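# Pour the ball into arm2's gutter with three arms

## Task

Get the ball out of whichever gutter currently holds it and into arm2's gutter, ending with that gutter resting on its rest bar and the ball inside it. The box may not be moved, raised, rotated or tilted beyond a small amount. Pouring the ball from one gutter into another is allowed. The ball must never drop noticeably below table-top height while no robot is holding it. A gutter retains the ball only while its open end is the higher end; if its handle points straight up the ball rolls out. Arm bases (metres, heading in degrees counter-clockwise from +x): arm1 at x=-1.78 y=+0.07 z=+0.94 heading -1; arm2 at x=+0.00 y=+0.23 z=+0.89 heading +90; arm3 at x=+1.78 y=+0.13 z=+0.89 heading -178. Nothing may be knocked or placed outside the work area. At the end every gripper must let go and the arms must pull away, and the result has to stay correct without any robot supporting it.

## Robot and tools

Robots. Three identical i2rt Big YAM arms, named arm1, arm2 and arm3, each with six revolute joints, a two-finger gripper and a wrist camera. Reach is roughly 1.0 m measured from the joint1 axis. Each joint moves at its own speed, so the hand can sweep a wide, curved path between two postures. A loose object may occasionally get a short shove from outside.

Frame. A single scene frame is shared by everything: origin on the floor, +z up, lengths in metres. The bases listed in the task are in this frame. The point called hand is halfway between the fingertips; its z axis runs along the fingers and the fingers open along its y axis. With joints 1 and 6 at 0 and the hand level and pointing forward, the wrist camera sits above the hand looking toward the fingertips.

execute_actions. Argument actions is a list holding one action or nothing. The action is an object keyed by robot name ("arm1", "arm2", "arm3"); each present robot gets an object with a single key, joints, mapping joint names to absolute targets (not offsets). Names and ranges: joint1_rad -2.879 to 2.879 rad (rotation about the base, positive counter-clockwise seen from above, 0 means the arm extends the way its base faces); joint2_rad 0 to 3.141 (shoulder; 0 has the upper arm roughly level pointing backward, increasing lifts it then brings it forward); joint3_rad 0 to 3.019 (elbow; 0 folds the forearm onto the upper arm, increasing opens it); joint4_rad -1.692 to 1.57 (hand pitch, positive tilts fingers up); joint5_rad -1.57 to 1.57 (sideways hand swing, positive toward the arm's right); joint6_rad -2.094 to 2.094 (hand roll, positive clockwise viewed from behind the hand); gripper_m 0 to 0.093 metres of fingertip separation. Done tolerances: ±0.045, ±0.14, ±0.09, ±0.055, ±0.03, ±0.035 rad and ±0.003 m. Any subset of joints and robots may be given; every named motion starts at once and may finish at different times. An action runs at most 15 s. Omitted joints or robots may keep pushing toward earlier targets. An unknown key or out-of-range number rejects the whole call with no motion. Optional cameras lists which images to return: arm1_cam_wrist, arm2_cam_wrist, arm3_cam_wrist, cam_end_1, cam_end_2, cam_gap_1, cam_gap_2, cam_side, cam_top, or "all"; omitted/null/["all"] gives all, [] gives none. An empty actions list just reports state and pictures.

wait: seconds from 0 to 10; commands nothing and returns the same report. zoom_image: camera name plus region [x0, y0, x1, y1] in pixels of that camera's most recent full image, origin top-left, at most 504 by 504. read_manual only returns URDF licence texts. finished_scene takes scene (1 or 2), is final, and reports success.

Results. Each result gives per-robot state (joint_positions using the names above), images in the order given by the pictures line, and joint_status describing how each commanded motion of the last accepted action ended. off_target: stopped short and may still be pushing. contact_stop or time_out: the joint now holds where it stopped, though after time_out it may keep a nearby target (within 0.375, 0.375, 0.113, 0.225, 0.075, 0.3 rad for joints 1 to 6) and creep there once free; on_its_own lists such joints, and its "held at" value is the held target, not the position. To relieve that push, command the reported position. "joint command not followed" (often with a cause line) means a self/inter-arm collision check blocked that arm's joint targets, marked not_followed; the gripper part still runs, and the blocked targets may be retried on later actions until replaced by passable ones. A tiny change from the current position may produce no motion. A stop in one call cancels any later motion, wait or finish calls in the same reply. Loaded joints sag over time.

Collisions and force. The arm does not halt on contact and can press hard. Two robots squeezing each other fails the task and ends the run; a hard impact may too. The clearance check ignores fingers, gripper housings and wrist cameras and can act late, so keep arms apart yourself. No state line reports robot-robot contact. Each finger pad grips at roughly 50 to 62 N at most.

Heat. Holding loads or pushing warms motors, also while you think. A MOTOR HOT line appears from 85 °C; at 100 °C that arm and its gripper go limp and fall (OVER-TEMPERATURE FAULT), and unmet keys read limit_stop_at_motor_heat, after which you resend targets. Some heat carries into the next scene.

Cameras. cam_end_1, cam_end_2, cam_gap_1, cam_gap_2, cam_side and cam_top are fixed in the room; wrist cameras are fisheye 504x504, room cameras 896x504. Calibration (intrinsics K, distortion, T_world_to_cam) is given per camera and may be a couple of degrees and millimetres off; wrist-camera poses also inherit joint-reading errors.

Avoid: dropping or slamming the ball or gutters, letting the ball roll out or fall below table height, disturbing the box, pushing objects out of the work area, arms colliding, long hard pushes. After a second scene begins, call execute_actions with an empty list if unsure of its task.

Each tool is called as name([rows], argument=value, ...), one row to a line, values as JSON.

## Session

execute_actions(actions=[])

Scene clock: 0.00 s.
Motor temperatures (°C, as the motors report them): arm1=[23 22 25 24 23 23] | arm2=[24 24 23 25 24 25] | arm3=[25 22 24 23 25 23]
arm1.joint_positions: joint1_rad=+0.600 joint2_rad=+0.444 joint3_rad=+1.527 joint4_rad=-1.199 joint5_rad=-0.079 joint6_rad=-0.116 gripper_m=+0.094
arm1.joint_status: not commanded
arm1.hand: x=-1.6816 y=+0.1537 z=+1.6020 quat_wxyz=(-0.641, +0.283, -0.689, -0.184) (m; scene frame)
arm2.joint_positions: joint1_rad=-0.657 joint2_rad=+0.646 joint3_rad=+1.602 joint4_rad=-1.509 joint5_rad=-0.088 joint6_rad=+0.659 gripper_m=+0.094
arm2.joint_status: not commanded
arm2.hand: x=+0.1053 y=+0.3841 z=+1.4890 quat_wxyz=(-0.317, +0.129, -0.861, -0.377) (m; scene frame)
arm3.joint_positions: joint1_rad=-0.176 joint2_rad=+0.570 joint3_rad=+1.307 joint4_rad=-1.291 joint5_rad=-0.197 joint6_rad=-0.132 gripper_m=+0.094
arm3.joint_status: not commanded
arm3.hand: x=+1.5446 y=+0.1274 z=+1.4098 quat_wxyz=(-0.018, -0.872, -0.040, +0.488) (m; scene frame)
pictures: arm1_cam_wrist, arm2_cam_wrist, arm3_cam_wrist, cam_end_1, cam_end_2, cam_gap_1, cam_gap_2, cam_side, cam_top
Images, in order (width x height): arm1_cam_wrist 504x504, arm2_cam_wrist 504x504, arm3_cam_wrist 504x504, cam_end_1 896x504, cam_end_2 896x504, cam_gap_1 896x504, cam_gap_2 896x504, cam_side 896x504, cam_top 896x504.

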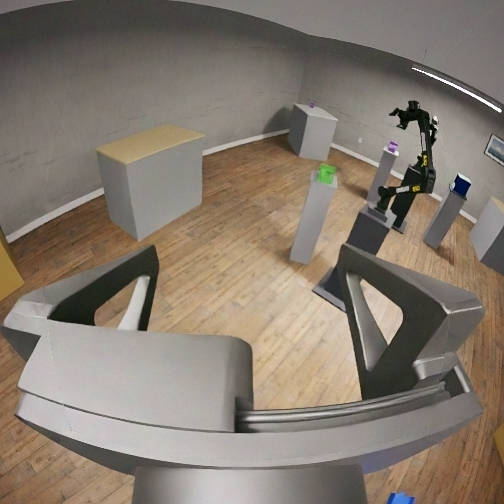

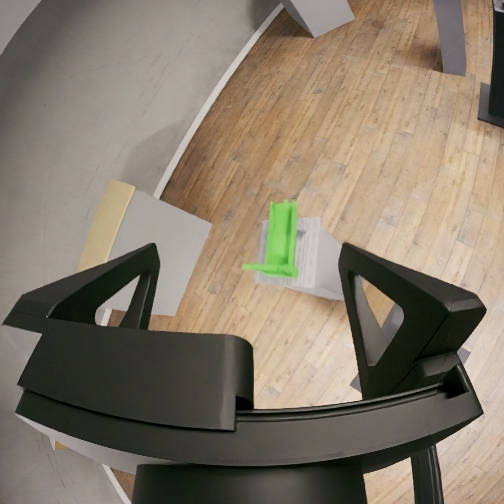

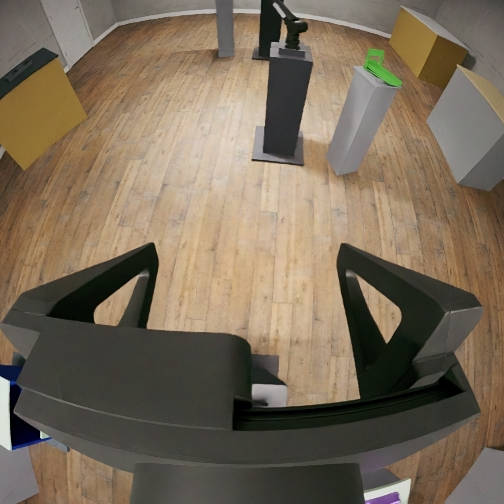

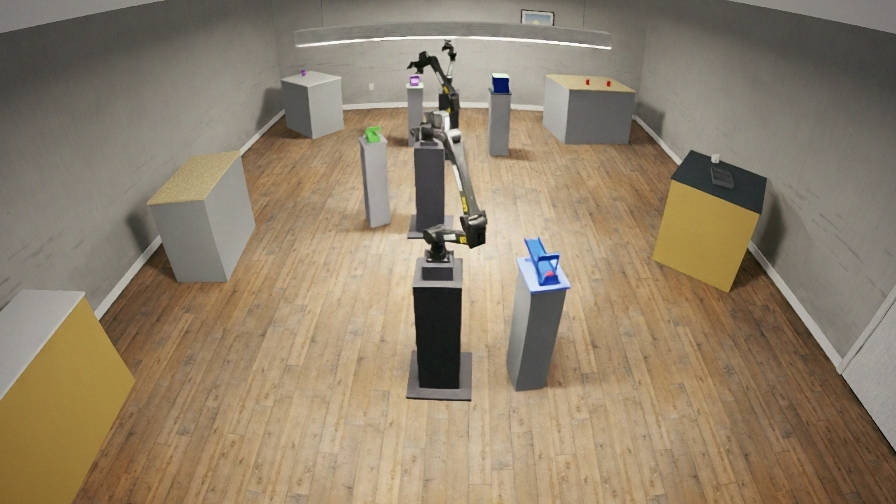

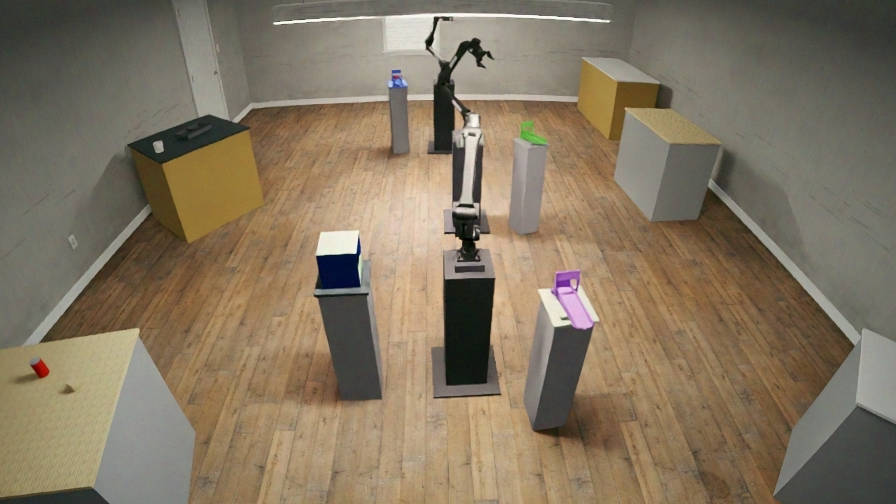

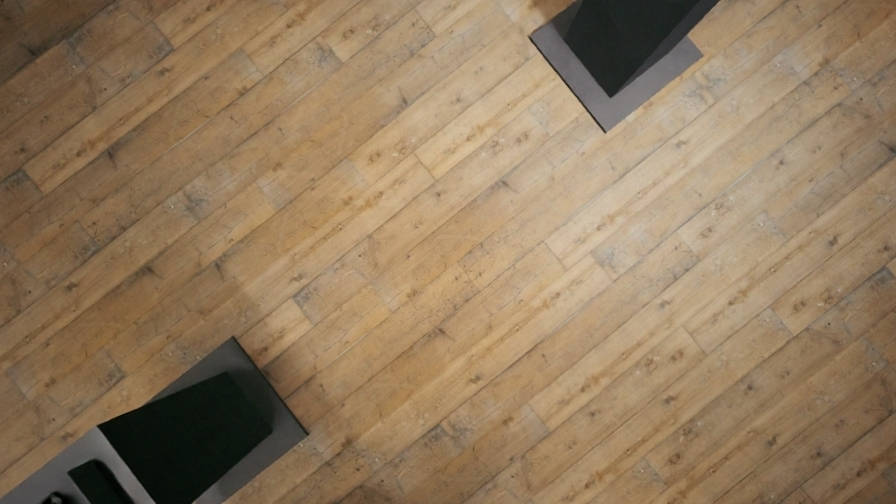

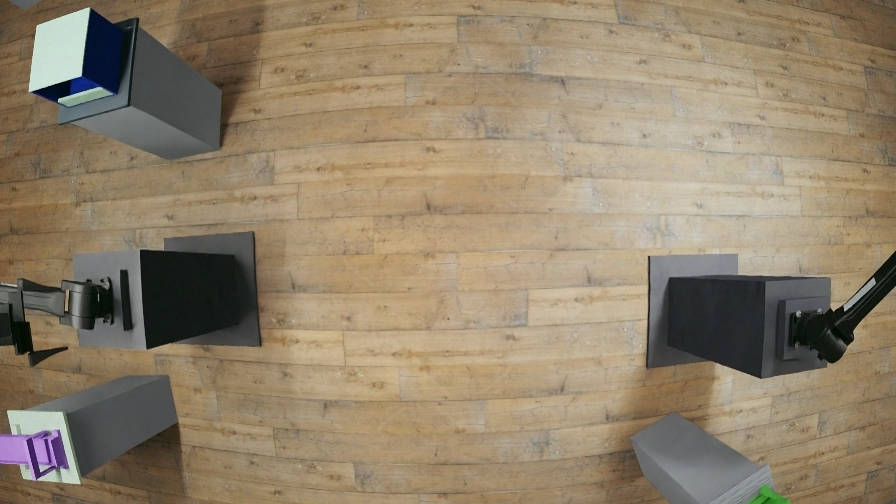

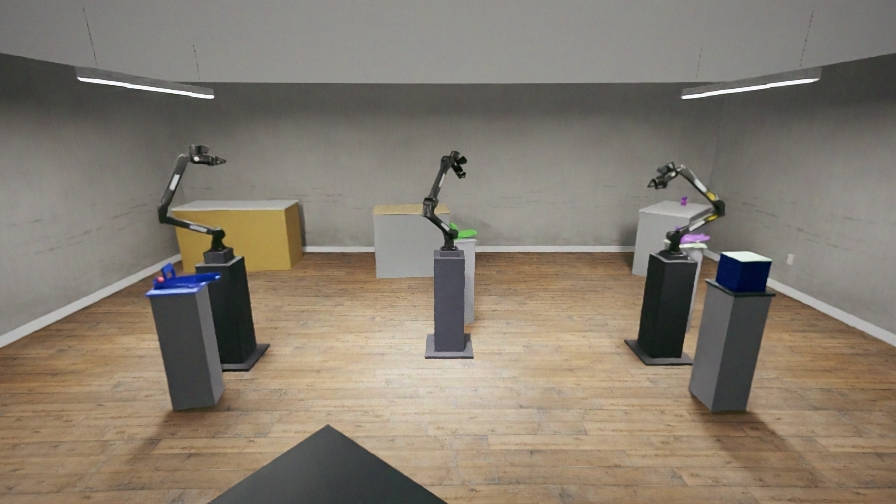

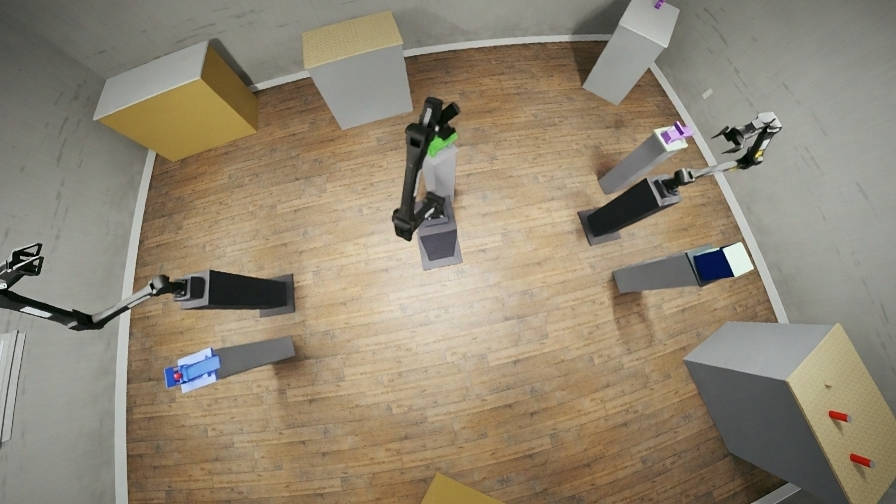

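zoom_image(camera="cam_end_1", region=[480, 210, 620, 310])

zoom_image(camera="cam_side", region=[120, 240, 260, 320])

zoom_image(camera="arm2_cam_wrist", region=[200, 170, 360, 310])

zoom_image(camera="cam_end_2", region=[480, 100, 620, 350])

Region (480, 210, 620, 310) of cam_end_1's 896x504 image, scaled by 3.600, with more detail than that image has; it fills the top 360 rows of this view, and the rest is white.

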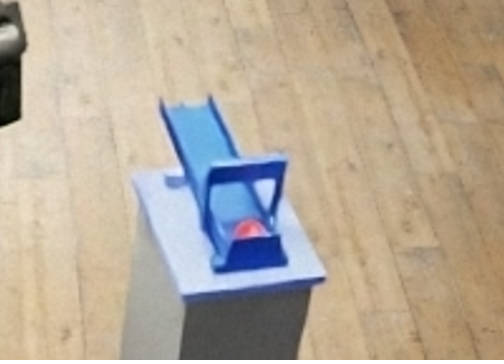

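Region (120, 240, 260, 320) of cam_side's 896x504 image, scaled by 3.600, with more detail than that image has; it fills the top 288 rows of this view, and the rest is white.

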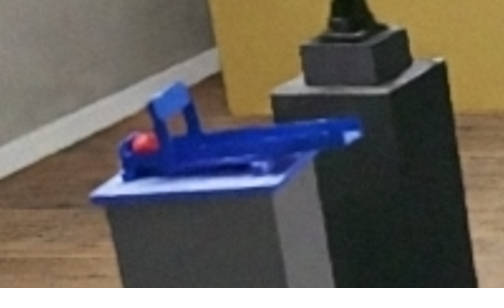

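Region (200, 170, 360, 310) of arm2_cam_wrist's 504x504 image, scaled by 3.150, with more detail than that image has; it fills the top 441 rows of this view, and the rest is white.

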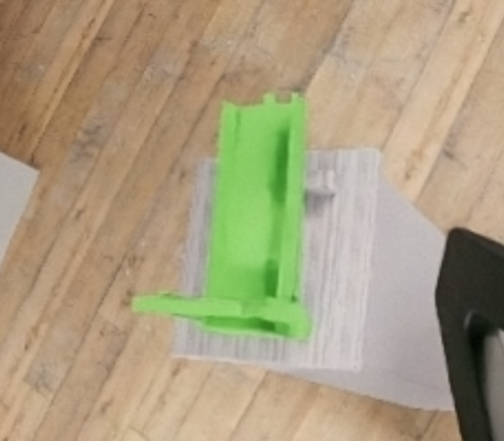

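Region (480, 100, 620, 350) of cam_end_2's 896x504 image, scaled by 2.016, with more detail than that image has; it fills the left 282 columns of this view, and the rest is white.

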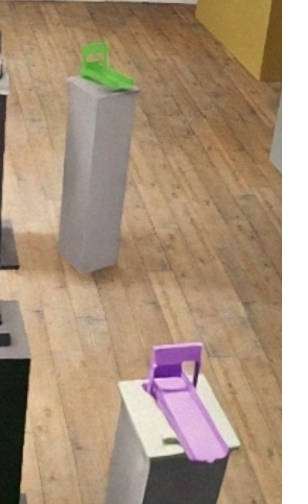

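execute_actions([
  {"arm1":{"joints":{"joint1_rad":-1.75,"joint2_rad":0.974,"joint3_rad":0.935,"joint4_rad":-0.96,"joint5_rad":0,"joint6_rad":0}},"arm2":{"joints":{"joint1_rad":-0.04,"joint2_rad":0.974,"joint3_rad":0.935,"joint4_rad":-0.96,"joint5_rad":0,"joint6_rad":0}}},
], cameras=["arm1_cam_wrist","arm2_cam_wrist","cam_side"])

Scene clock: 79.13 s.
Motor temperatures (°C, as the motors report them): arm1=[23 22 28 25 23 23] | arm2=[24 25 29 25 24 25] | arm3=[25 22 30 23 25 23]
arm1.joint_positions: joint1_rad=-1.745 joint2_rad=+0.974 joint3_rad=+0.936 joint4_rad=-0.968 joint5_rad=-0.001 joint6_rad=-0.010 gripper_m=+0.094
arm1.joint_status: all done
arm1.hand: x=-1.8511 y=-0.3027 z=+1.1976 quat_wxyz=(-0.179, -0.736, -0.617, +0.213) (m; scene frame)
arm2.joint_positions: joint1_rad=-0.040 joint2_rad=+0.974 joint3_rad=+0.935 joint4_rad=-0.979 joint5_rad=+0.000 joint6_rad=+0.011 gripper_m=+0.094
arm2.joint_status: all done
arm2.hand: x=+0.0166 y=+0.6051 z=+1.1536 quat_wxyz=(-0.199, +0.661, -0.697, -0.195) (m; scene frame)
arm3.joint_positions: joint1_rad=-0.176 joint2_rad=+0.570 joint3_rad=+1.307 joint4_rad=-1.291 joint5_rad=-0.197 joint6_rad=-0.132 gripper_m=+0.094
arm3.joint_status: not commanded
arm3.hand: x=+1.5446 y=+0.1274 z=+1.4098 quat_wxyz=(-0.018, -0.872, -0.040, +0.488) (m; scene frame)
pictures: arm1_cam_wrist, arm2_cam_wrist, cam_side
camera_calibration (this result's frames):
arm1_cam_wrist: T_world_to_cam=[[-0.983981, 0.178239, -0.00357231, -1.76197], [0.177722, 0.982309, 0.0590162, 0.556115], [0.0140281, 0.057436, -0.998251, 1.36382], [0, 0, 0, 1]] pos_world=[-1.85171, -0.310558, 1.32232]
arm2_cam_wrist: T_world_to_cam=[[0.99768, -0.0680697, 0.00132513, 0.0247877], [-0.0680392, -0.996159, 0.0551205, 0.544705], [-0.002432, -0.0550828, -0.998479, 1.30697], [0, 0, 0, 1]] pos_world=[0.0155097, 0.616292, 1.27493]
Images, in order (width x height): arm1_cam_wrist 504x504, arm2_cam_wrist 504x504, cam_side 896x504.

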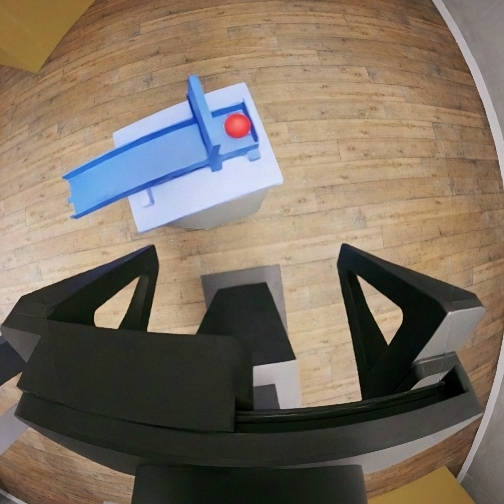

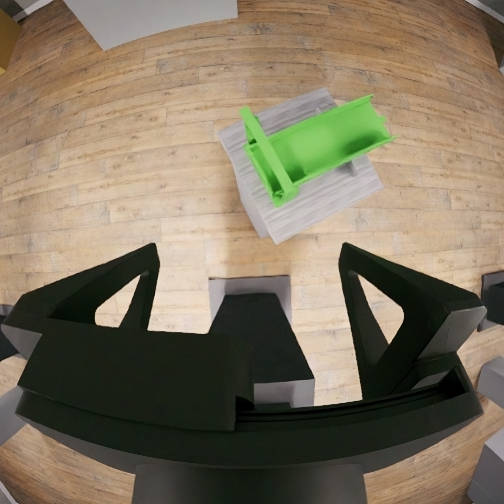

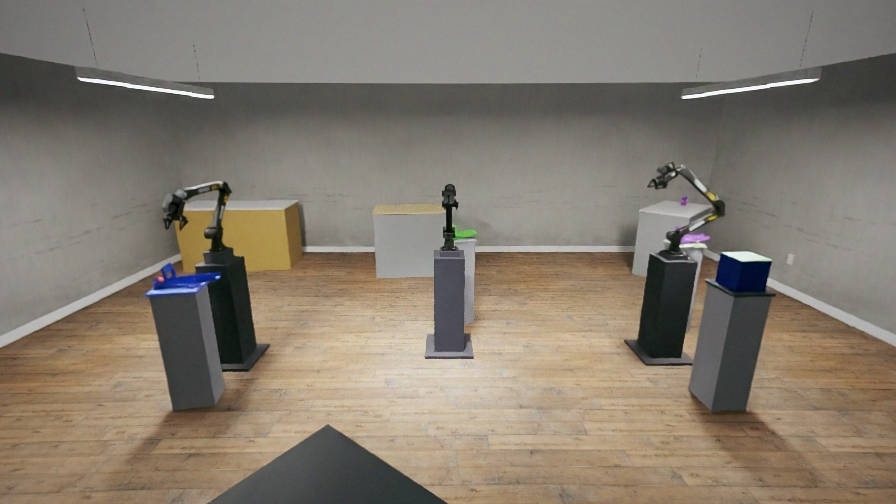

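zoom_image(camera="arm1_cam_wrist", region=[50, 60, 300, 250])

zoom_image(camera="arm2_cam_wrist", region=[200, 70, 420, 250])

Region (50, 60, 300, 250) of arm1_cam_wrist's 504x504 image, scaled by 2.016, with more detail than that image has; it fills the top 383 rows of this view, and the rest is white.

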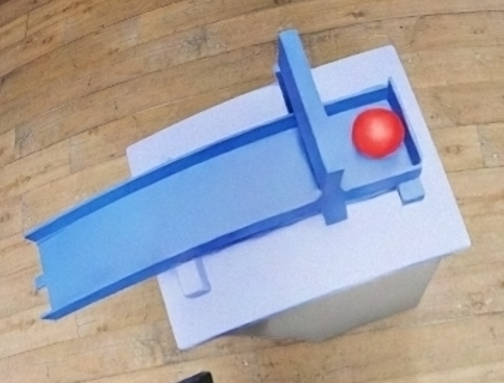

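Region (200, 70, 420, 250) of arm2_cam_wrist's 504x504 image, scaled by 2.291, with more detail than that image has; it fills the top 412 rows of this view, and the rest is white.

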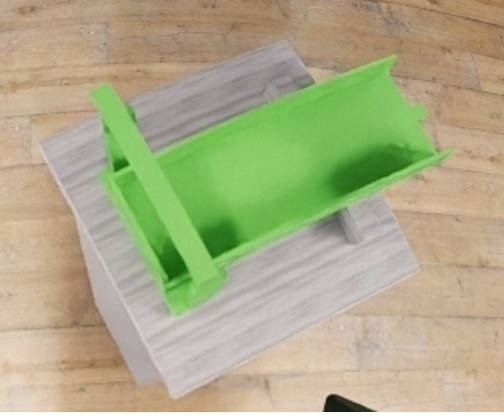

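execute_actions([
  {"arm1":{"joints":{"joint1_rad":-1.719,"joint2_rad":1.788,"joint3_rad":0.606,"joint4_rad":1.182,"joint5_rad":-0.295,"joint6_rad":0.17}},"arm2":{"joints":{"joint1_rad":-0.375,"joint2_rad":1.742,"joint3_rad":0.511,"joint4_rad":1.231,"joint5_rad":-0.784,"joint6_rad":-0.17}}},
], cameras=["arm1_cam_wrist","arm2_cam_wrist","cam_side","cam_end_1","cam_end_2"])

Scene clock: 124.93 s.
Motor temperatures (°C, as the motors report them): arm1=[23 23 30 25 23 23] | arm2=[24 26 33 27 26 26] | arm3=[25 22 31 23 25 23]
arm1.joint_positions: joint1_rad=-1.730 joint2_rad=+1.781 joint3_rad=+0.608 joint4_rad=+1.157 joint5_rad=-0.291 joint6_rad=+0.159 gripper_m=+0.094
arm1.joint_status: all done
arm1.hand: x=-1.8257 y=-0.4848 z=+1.0682 quat_wxyz=(-0.563, -0.515, -0.492, +0.419) (m; scene frame)
arm2.joint_positions: joint1_rad=-0.411 joint2_rad=+1.930 joint3_rad=+0.330 joint4_rad=+0.911 joint5_rad=-0.726 joint6_rad=+0.004 gripper_m=+0.094
arm2.joint_status: joint2_rad time_out (moved +0.956 of +0.768); joint3_rad time_out (moved -0.605 of -0.424); joint4_rad time_out (moved +1.890 of +2.210); joint5_rad time_out (moved -0.726 of -0.784); joint6_rad time_out (moved -0.007 of -0.181); the others done
arm2.on_its_own: joint2_rad reads +1.930 and still pushes toward +1.742 since a time_out; joint3_rad reads +0.330 and still pushes toward +0.450 since a time_out; joint4_rad reads +0.911 and still pushes toward +1.136 since a time_out (your +1.231 is given up); joint5_rad reads -0.726 and still pushes toward -0.784 since a time_out; joint6_rad reads +0.004 and still pushes toward -0.170 since a time_out
arm2.hand: x=+0.0417 y=+0.6121 z=+0.8465 quat_wxyz=(-0.160, +0.587, -0.623, -0.492) (m; scene frame)
arm3.joint_positions: joint1_rad=-0.176 joint2_rad=+0.570 joint3_rad=+1.307 joint4_rad=-1.291 joint5_rad=-0.197 joint6_rad=-0.132 gripper_m=+0.094
arm3.joint_status: not commanded
arm3.hand: x=+1.5446 y=+0.1274 z=+1.4098 quat_wxyz=(-0.018, -0.872, -0.040, +0.488) (m; scene frame)
pictures: arm1_cam_wrist, arm2_cam_wrist, cam_end_1, cam_end_2, cam_side
camera_calibration (this result's frames):
arm1_cam_wrist: T_world_to_cam=[[-0.977926, -0.117387, -0.17286, -1.65643], [0.0667821, 0.608298, -0.790894, 1.26209], [0.197992, -0.78498, -0.587031, 0.732888], [0, 0, 0, 1]] pos_world=[-1.84926, -0.38687, 1.14208]
arm2_cam_wrist: T_world_to_cam=[[0.892691, 0.152911, -0.423934, 0.229681], [-0.00827276, -0.93496, -0.354656, 0.877275], [-0.450593, 0.320105, -0.833366, 0.65002], [0, 0, 0, 1]] pos_world=[0.0951171, 0.577022, 0.950205]
Images, in order (width x height): arm1_cam_wrist 504x504, arm2_cam_wrist 504x504, cam_end_1 896x504, cam_end_2 896x504, cam_side 896x504.

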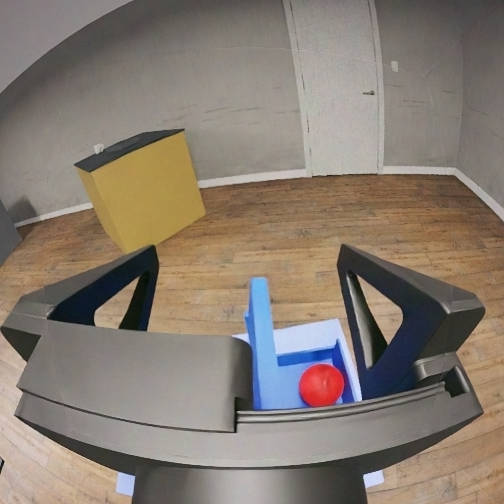

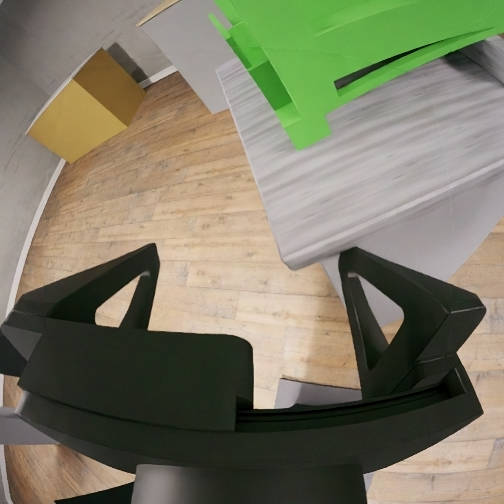

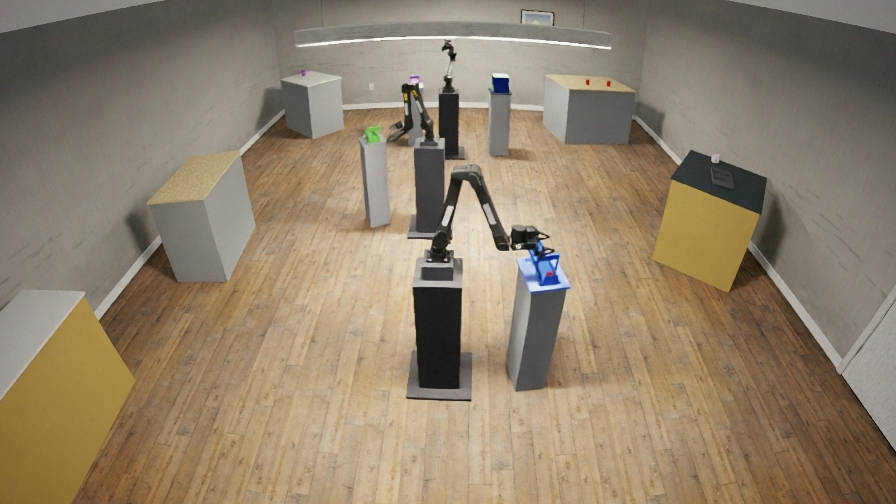

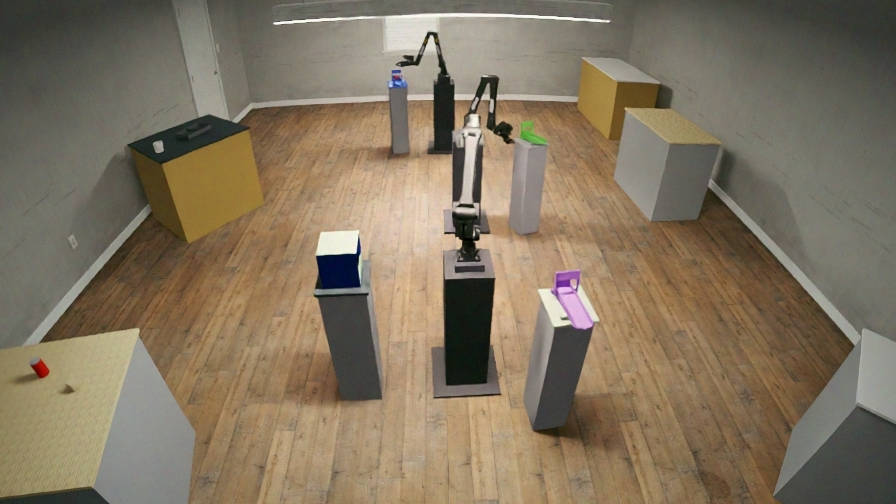

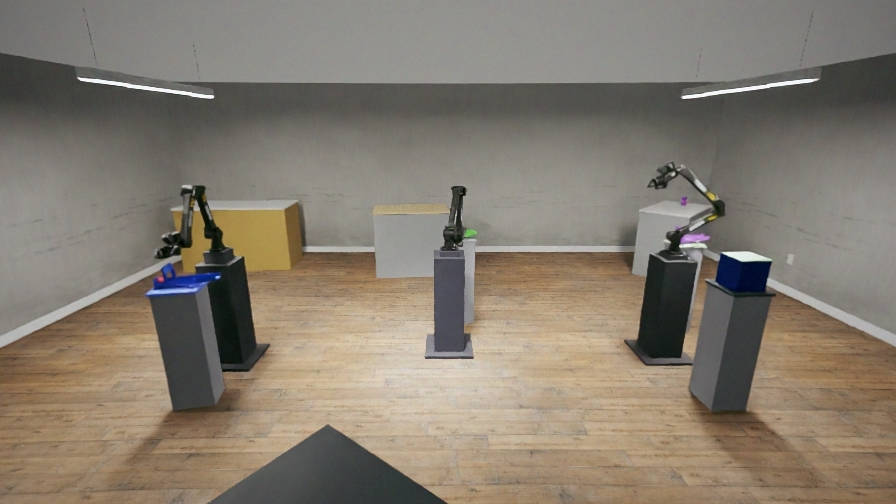

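execute_actions([
  {"arm2":{"joints":{"joint1_rad":-0.411,"joint2_rad":1.9,"joint3_rad":0.2,"joint4_rad":0.6,"joint5_rad":-0.726,"joint6_rad":0.0}}},
], cameras=["arm2_cam_wrist"])

execute_actions([
  {"arm2":{"joints":{"joint2_rad":1.2}}},
], cameras=["arm2_cam_wrist"])

Scene clock: 131.53 s.
Motor temperatures (°C, as the motors report them): arm1=[23 23 29 25 23 23] | arm2=[24 28 32 28 29 27] | arm3=[25 22 31 23 25 23]
arm1.joint_positions: joint1_rad=-1.730 joint2_rad=+1.781 joint3_rad=+0.608 joint4_rad=+1.157 joint5_rad=-0.291 joint6_rad=+0.159 gripper_m=+0.094
arm1.joint_status: not commanded
arm1.hand: x=-1.8257 y=-0.4848 z=+1.0682 quat_wxyz=(-0.563, -0.515, -0.492, +0.419) (m; scene frame)
arm2.joint_positions: joint1_rad=-0.420 joint2_rad=+1.904 joint3_rad=+0.197 joint4_rad=+0.610 joint5_rad=-0.723 joint6_rad=-0.004 gripper_m=+0.094
arm2.joint_status: all done
arm2.hand: x=-0.0010 y=+0.5086 z=+0.8018 quat_wxyz=(-0.001, +0.565, -0.715, -0.413) (m; scene frame)
arm3.joint_positions: joint1_rad=-0.176 joint2_rad=+0.570 joint3_rad=+1.307 joint4_rad=-1.291 joint5_rad=-0.197 joint6_rad=-0.132 gripper_m=+0.094
arm3.joint_status: not commanded
arm3.hand: x=+1.5446 y=+0.1274 z=+1.4098 quat_wxyz=(-0.018, -0.872, -0.040, +0.488) (m; scene frame)
pictures: arm2_cam_wrist
camera_calibration (this result's frames):
arm2_cam_wrist: T_world_to_cam=[[0.812296, -0.039116, -0.581932, 0.489002], [-0.0387669, -0.999163, 0.0130479, 0.502083], [-0.581955, 0.0119609, -0.813133, 0.766988], [0, 0, 0, 1]] pos_world=[0.0686022, 0.511617, 0.901678]
Images, in order (width x height): arm2_cam_wrist 504x504.

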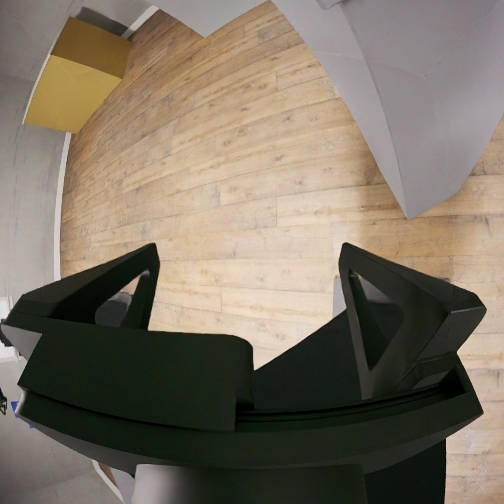

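Scene clock: 132.83 s.
Motor temperatures (°C, as the motors report them): arm1=[23 23 29 25 23 23] | arm2=[24 28 32 28 29 27] | arm3=[25 22 31 23 25 23]
arm1.joint_positions: joint1_rad=-1.730 joint2_rad=+1.781 joint3_rad=+0.608 joint4_rad=+1.157 joint5_rad=-0.291 joint6_rad=+0.159 gripper_m=+0.094
arm1.joint_status: not commanded
arm1.hand: x=-1.8257 y=-0.4848 z=+1.0682 quat_wxyz=(-0.563, -0.515, -0.492, +0.419) (m; scene frame)
arm2.joint_positions: joint1_rad=-0.420 joint2_rad=+1.204 joint3_rad=+0.197 joint4_rad=+0.606 joint5_rad=-0.723 joint6_rad=-0.004 gripper_m=+0.094
arm2.joint_status: all done
arm2.hand: x=+0.0362 y=+0.5883 z=+1.0019 quat_wxyz=(-0.278, +0.587, -0.544, -0.531) (m; scene frame)
arm3.joint_positions: joint1_rad=-0.176 joint2_rad=+0.570 joint3_rad=+1.307 joint4_rad=-1.291 joint5_rad=-0.197 joint6_rad=-0.132 gripper_m=+0.094
arm3.joint_status: not commanded
arm3.hand: x=+1.5446 y=+0.1274 z=+1.4098 quat_wxyz=(-0.018, -0.872, -0.040, +0.488) (m; scene frame)
pictures: arm2_cam_wrist
camera_calibration (this result's frames):
arm2_cam_wrist: T_world_to_cam=[[0.937554, 0.234642, -0.25678, 0.0869793], [0.042096, -0.809325, -0.58585, 1.06596], [-0.345284, 0.538457, -0.768664, 0.587564], [0, 0, 0, 1]] pos_world=[0.0764559, 0.525923, 1.09847]
Images, in order (width x height): arm2_cam_wrist 504x504.

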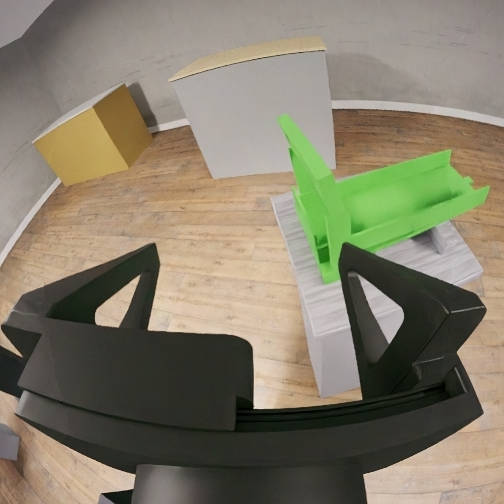

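execute_actions([
  {"arm2":{"joints":{"joint1_rad":-0.36,"joint3_rad":0.486,"joint4_rad":1.123,"joint5_rad":-0.766,"joint6_rad":-0.17}}},
], cameras=[])

execute_actions([
  {"arm2":{"joints":{"joint2_rad":1.609}}},
], cameras=["arm2_cam_wrist","cam_end_2","cam_side"])

Scene clock: 146.13 s.
Motor temperatures (°C, as the motors report them): arm1=[23 23 28 25 23 23] | arm2=[24 26 30 26 27 26] | arm3=[25 22 31 23 25 23]
arm1.joint_positions: joint1_rad=-1.730 joint2_rad=+1.781 joint3_rad=+0.608 joint4_rad=+1.157 joint5_rad=-0.291 joint6_rad=+0.159 gripper_m=+0.094
arm1.joint_status: not commanded
arm1.hand: x=-1.8257 y=-0.4848 z=+1.0682 quat_wxyz=(-0.563, -0.515, -0.492, +0.419) (m; scene frame)
arm2.joint_positions: joint1_rad=-0.364 joint2_rad=+1.203 joint3_rad=+0.460 joint4_rad=+1.101 joint5_rad=-0.765 joint6_rad=-0.159 gripper_m=+0.094
arm2.joint_status: all done
arm2.hand: x=+0.0386 y=+0.6598 z=+1.2158 quat_wxyz=(-0.557, +0.567, -0.214, -0.567) (m; scene frame)
arm3.joint_positions: joint1_rad=-0.176 joint2_rad=+0.570 joint3_rad=+1.307 joint4_rad=-1.291 joint5_rad=-0.197 joint6_rad=-0.132 gripper_m=+0.094
arm3.joint_status: not commanded
arm3.hand: x=+1.5446 y=+0.1274 z=+1.4098 quat_wxyz=(-0.018, -0.872, -0.040, +0.488) (m; scene frame)
pictures: none
No camera images: the call's "cameras" was empty. Leave "cameras" out to get every camera's image.

Scene clock: 147.17 s.
Motor temperatures (°C, as the motors report them): arm1=[23 23 28 25 23 23] | arm2=[24 26 30 26 27 26] | arm3=[25 22 31 23 25 23]
arm1.joint_positions: joint1_rad=-1.730 joint2_rad=+1.781 joint3_rad=+0.608 joint4_rad=+1.157 joint5_rad=-0.291 joint6_rad=+0.159 gripper_m=+0.094
arm1.joint_status: not commanded
arm1.hand: x=-1.8257 y=-0.4848 z=+1.0682 quat_wxyz=(-0.563, -0.515, -0.492, +0.419) (m; scene frame)
arm2.joint_positions: joint1_rad=-0.364 joint2_rad=+1.617 joint3_rad=+0.460 joint4_rad=+1.109 joint5_rad=-0.765 joint6_rad=-0.159 gripper_m=+0.094
arm2.joint_status: all done
arm2.hand: x=+0.0535 y=+0.7018 z=+1.0435 quat_wxyz=(-0.423, +0.620, -0.356, -0.556) (m; scene frame)
arm3.joint_positions: joint1_rad=-0.176 joint2_rad=+0.570 joint3_rad=+1.307 joint4_rad=-1.291 joint5_rad=-0.197 joint6_rad=-0.132 gripper_m=+0.094
arm3.joint_status: not commanded
arm3.hand: x=+1.5446 y=+0.1274 z=+1.4098 quat_wxyz=(-0.018, -0.872, -0.040, +0.488) (m; scene frame)
pictures: arm2_cam_wrist, cam_end_2, cam_side
camera_calibration (this result's frames):
arm2_cam_wrist: T_world_to_cam=[[0.920052, 0.373007, 0.119878, -0.434426], [0.313561, -0.517563, -0.796121, 1.1816], [-0.234915, 0.770061, -0.593145, 0.212794], [0, 0, 0, 1]] pos_world=[0.0791792, 0.609732, 1.11899]
Images, in order (width x height): arm2_cam_wrist 504x504, cam_end_2 896x504, cam_side 896x504.

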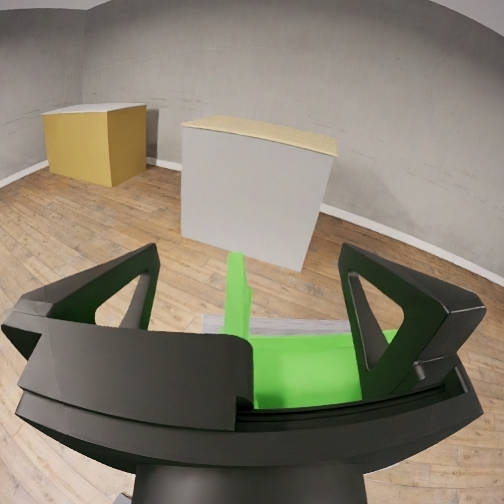

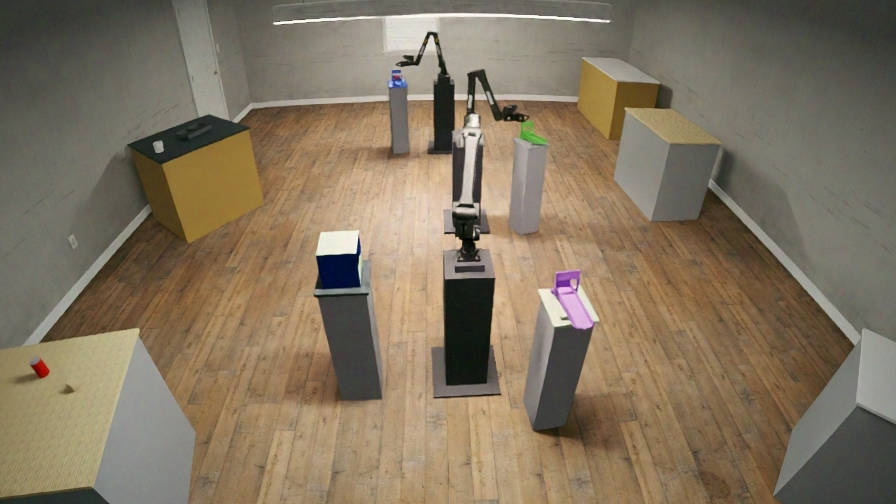

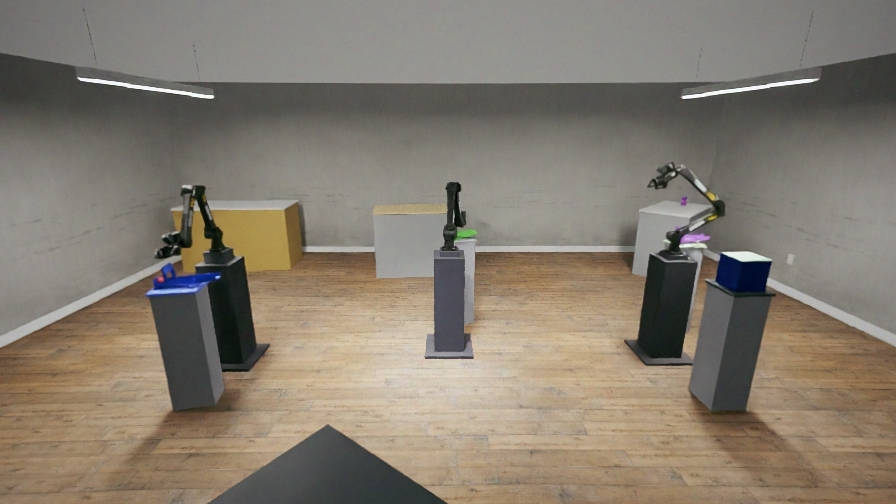

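execute_actions([
  {"arm1":{"joints":{"joint1_rad":-1.71,"joint2_rad":2.009,"joint3_rad":0.64,"joint4_rad":1.39}},"arm2":{"joints":{"joint2_rad":1.808,"joint3_rad":0.505,"joint4_rad":1.345}}},
], cameras=[])

execute_actions([
  {"arm1":{"joints":{"joint2_rad":2.216,"joint3_rad":0.689,"joint4_rad":1.55}},"arm2":{"joints":{"joint2_rad":1.98,"joint3_rad":0.52,"joint4_rad":1.50}}},
], cameras=["arm1_cam_wrist","arm2_cam_wrist","cam_end_1","cam_end_2","cam_side"])

Scene clock: 165.13 s.
Motor temperatures (°C, as the motors report them): arm1=[23 23 28 25 23 23] | arm2=[24 26 30 26 25 25] | arm3=[25 22 32 23 25 23]
arm1.joint_positions: joint1_rad=-1.721 joint2_rad=+2.011 joint3_rad=+0.616 joint4_rad=+1.365 joint5_rad=-0.291 joint6_rad=+0.159 gripper_m=+0.094
arm1.joint_status: all done
arm1.hand: x=-1.8195 y=-0.4814 z=+0.9986 quat_wxyz=(-0.562, -0.517, -0.496, +0.412) (m; scene frame)
arm2.joint_positions: joint1_rad=-0.364 joint2_rad=+1.818 joint3_rad=+0.477 joint4_rad=+1.322 joint5_rad=-0.765 joint6_rad=-0.159 gripper_m=+0.094
arm2.joint_status: all done
arm2.hand: x=+0.0559 y=+0.7087 z=+1.0025 quat_wxyz=(-0.433, +0.617, -0.346, -0.558) (m; scene frame)
arm3.joint_positions: joint1_rad=-0.176 joint2_rad=+0.570 joint3_rad=+1.307 joint4_rad=-1.291 joint5_rad=-0.197 joint6_rad=-0.132 gripper_m=+0.094
arm3.joint_status: not commanded
arm3.hand: x=+1.5446 y=+0.1274 z=+1.4098 quat_wxyz=(-0.018, -0.872, -0.040, +0.488) (m; scene frame)
pictures: none
No camera images: the call's "cameras" was empty. Leave "cameras" out to get every camera's image.

Scene clock: 166.10 s.
Motor temperatures (°C, as the motors report them): arm1=[23 23 28 25 23 23] | arm2=[24 26 29 26 25 25] | arm3=[25 22 32 23 25 23]
arm1.joint_positions: joint1_rad=-1.721 joint2_rad=+2.218 joint3_rad=+0.679 joint4_rad=+1.526 joint5_rad=-0.291 joint6_rad=+0.159 gripper_m=+0.094
arm1.joint_status: all done
arm1.hand: x=-1.8201 y=-0.4867 z=+0.9444 quat_wxyz=(-0.566, -0.512, -0.494, +0.417) (m; scene frame)
arm2.joint_positions: joint1_rad=-0.364 joint2_rad=+1.991 joint3_rad=+0.502 joint4_rad=+1.477 joint5_rad=-0.765 joint6_rad=-0.159 gripper_m=+0.094
arm2.joint_status: all done
arm2.hand: x=+0.0566 y=+0.7111 z=+0.9625 quat_wxyz=(-0.436, +0.616, -0.344, -0.558) (m; scene frame)
arm3.joint_positions: joint1_rad=-0.176 joint2_rad=+0.570 joint3_rad=+1.307 joint4_rad=-1.291 joint5_rad=-0.197 joint6_rad=-0.132 gripper_m=+0.094
arm3.joint_status: not commanded
arm3.hand: x=+1.5446 y=+0.1274 z=+1.4098 quat_wxyz=(-0.018, -0.872, -0.040, +0.488) (m; scene frame)
pictures: arm1_cam_wrist, arm2_cam_wrist, cam_end_1, cam_end_2, cam_side
camera_calibration (this result's frames):
arm1_cam_wrist: T_world_to_cam=[[-0.976793, -0.12727, -0.172271, -1.67586], [0.0608647, 0.606217, -0.792967, 1.15517], [0.205355, -0.78505, -0.584403, 0.66858], [0, 0, 0, 1]] pos_world=[-1.84458, -0.388701, 1.01803]
arm2_cam_wrist: T_world_to_cam=[[0.918459, 0.368441, 0.143819, -0.450671], [0.323628, -0.49104, -0.808792, 1.11376], [-0.227371, 0.789386, -0.570238, 0.122123], [0, 0, 0, 1]] pos_world=[0.0812455, 0.616545, 1.03526]
Images, in order (width x height): arm1_cam_wrist 504x504, arm2_cam_wrist 504x504, cam_end_1 896x504, cam_end_2 896x504, cam_side 896x504.

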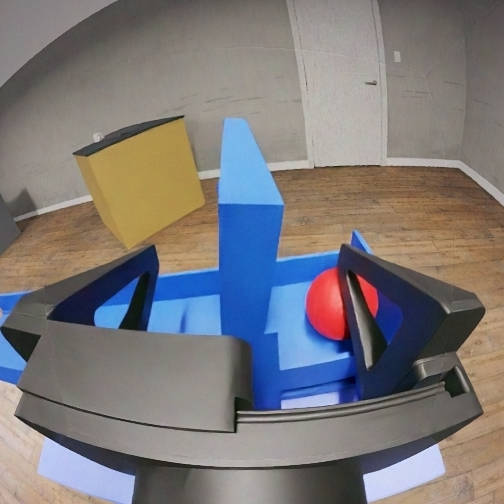

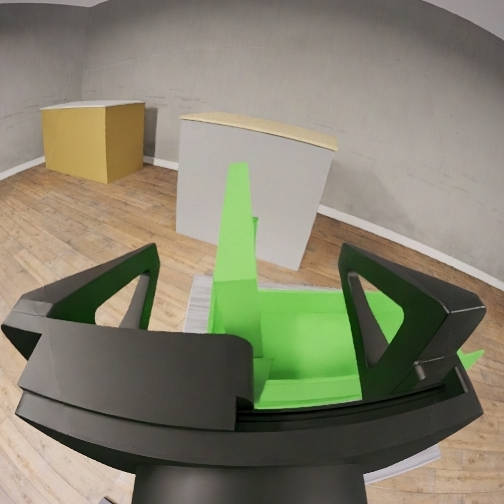

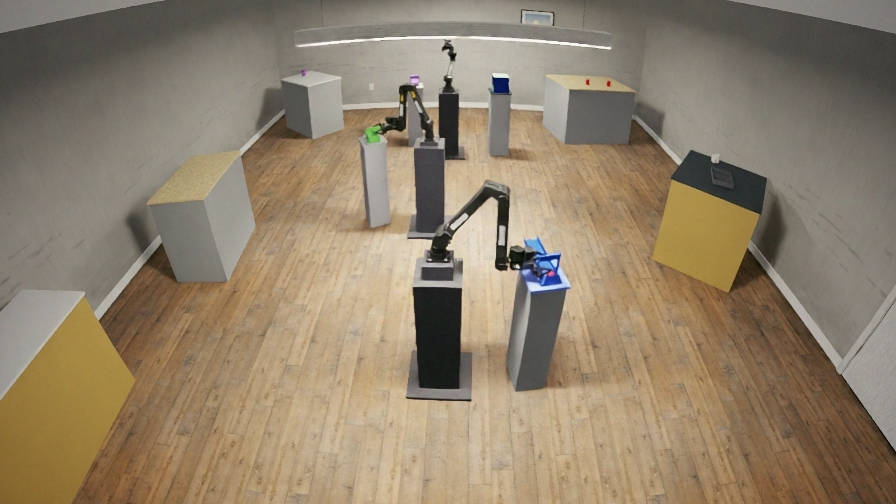

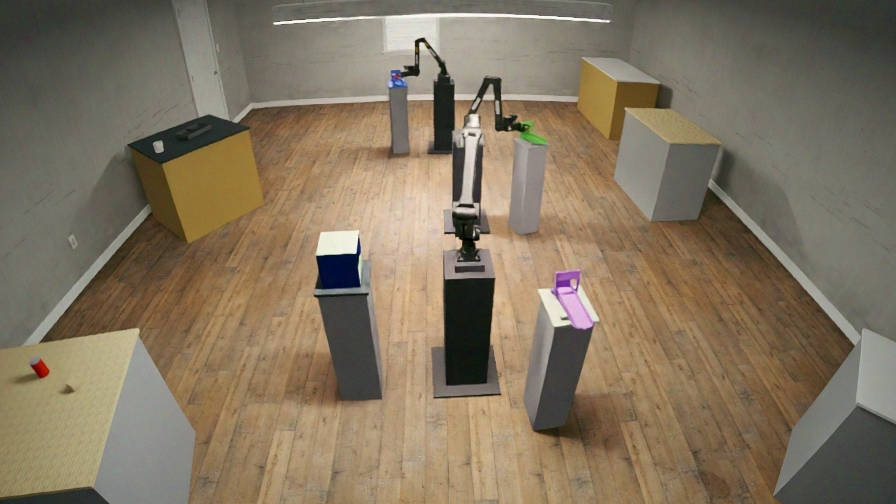

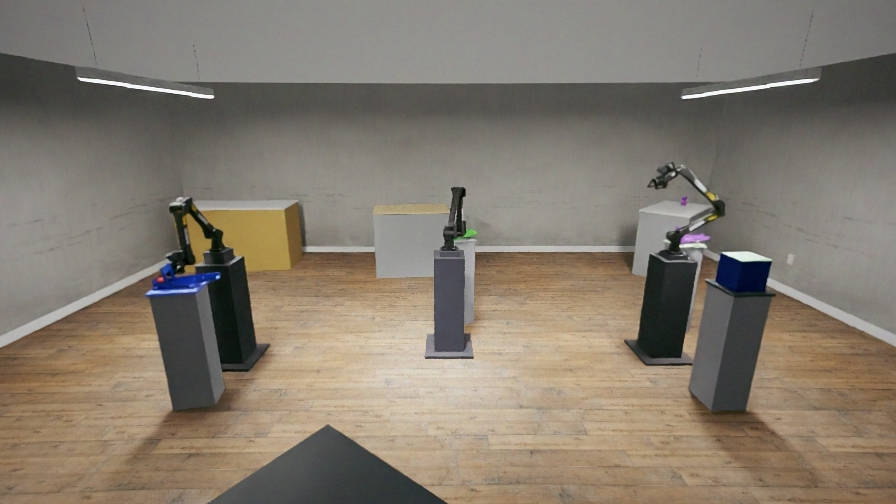

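zoom_image(camera="cam_end_1", region=[480, 220, 600, 300])

zoom_image(camera="cam_end_1", region=[340, 90, 440, 160])

Region (480, 220, 600, 300) of cam_end_1's 896x504 image, scaled by 4.200, with more detail than that image has.

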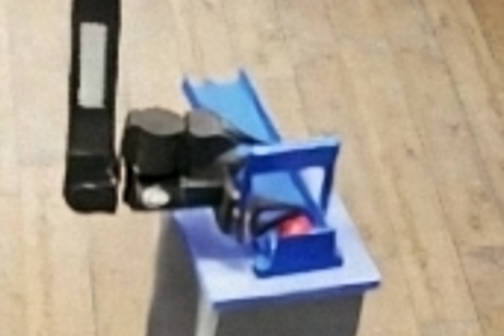

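Region (340, 90, 440, 160) of cam_end_1's 896x504 image, scaled by 5.040, with more detail than that image has; it fills the top 353 rows of this view, and the rest is white.

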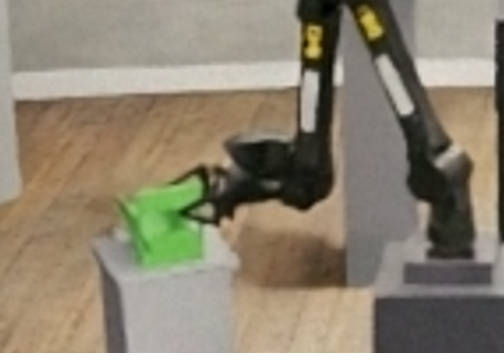

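execute_actions([
  {"arm1":{"joints":{"joint2_rad":2.12,"joint3_rad":0.66,"joint4_rad":1.44}},"arm2":{"joints":{"joint2_rad":1.91,"joint4_rad":1.40}}},
], cameras=["arm1_cam_wrist","arm2_cam_wrist","cam_end_1"])

Scene clock: 189.47 s.
Motor temperatures (°C, as the motors report them): arm1=[23 24 27 25 23 23] | arm2=[24 27 27 26 25 25] | arm3=[25 22 32 23 25 23]
arm1.joint_positions: joint1_rad=-1.721 joint2_rad=+2.110 joint3_rad=+0.667 joint4_rad=+1.459 joint5_rad=-0.291 joint6_rad=+0.159 gripper_m=+0.094
arm1.joint_status: all done
arm1.hand: x=-1.8213 y=-0.4931 z=+0.9832 quat_wxyz=(-0.572, -0.503, -0.489, +0.425) (m; scene frame)
arm2.joint_positions: joint1_rad=-0.364 joint2_rad=+1.918 joint3_rad=+0.502 joint4_rad=+1.410 joint5_rad=-0.765 joint6_rad=-0.159 gripper_m=+0.094
arm2.joint_status: all done
arm2.hand: x=+0.0580 y=+0.7145 z=+0.9819 quat_wxyz=(-0.438, +0.616, -0.342, -0.559) (m; scene frame)
arm3.joint_positions: joint1_rad=-0.176 joint2_rad=+0.570 joint3_rad=+1.307 joint4_rad=-1.291 joint5_rad=-0.197 joint6_rad=-0.132 gripper_m=+0.094
arm3.joint_status: not commanded
arm3.hand: x=+1.5446 y=+0.1274 z=+1.4098 quat_wxyz=(-0.018, -0.872, -0.040, +0.488) (m; scene frame)
pictures: arm1_cam_wrist, arm2_cam_wrist, cam_end_1
camera_calibration (this result's frames):
arm1_cam_wrist: T_world_to_cam=[[-0.97759, -0.131925, -0.164056, -1.68306], [0.0572648, 0.583262, -0.810263, 1.189], [0.202582, -0.8015, -0.562636, 0.651864], [0, 0, 0, 1]] pos_world=[-1.84548, -0.393067, 1.05405]
arm2_cam_wrist: T_world_to_cam=[[0.918174, 0.367631, 0.147664, -0.459211], [0.325268, -0.486724, -0.810741, 1.12938], [-0.226182, 0.792431, -0.566475, 0.124859], [0, 0, 0, 1]] pos_world=[0.0825262, 0.619573, 1.05417]
Images, in order (width x height): arm1_cam_wrist 504x504, arm2_cam_wrist 504x504, cam_end_1 896x504.

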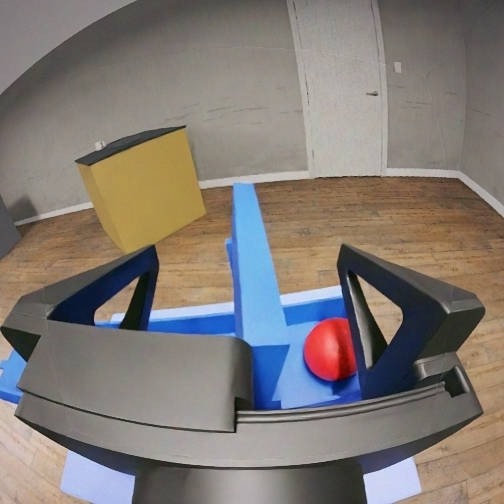

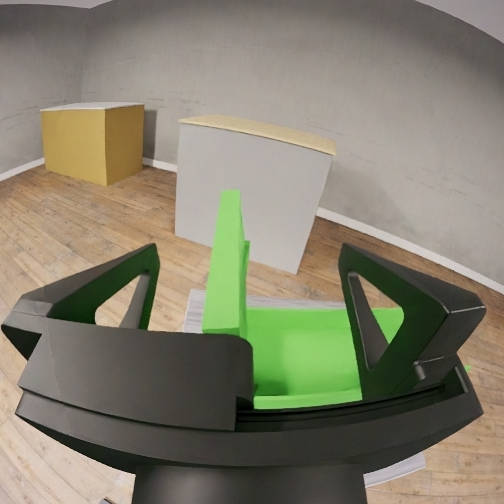

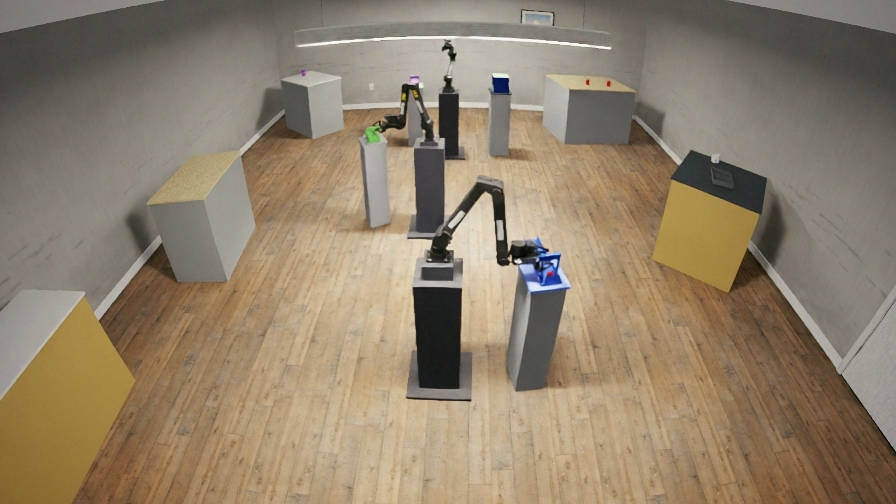

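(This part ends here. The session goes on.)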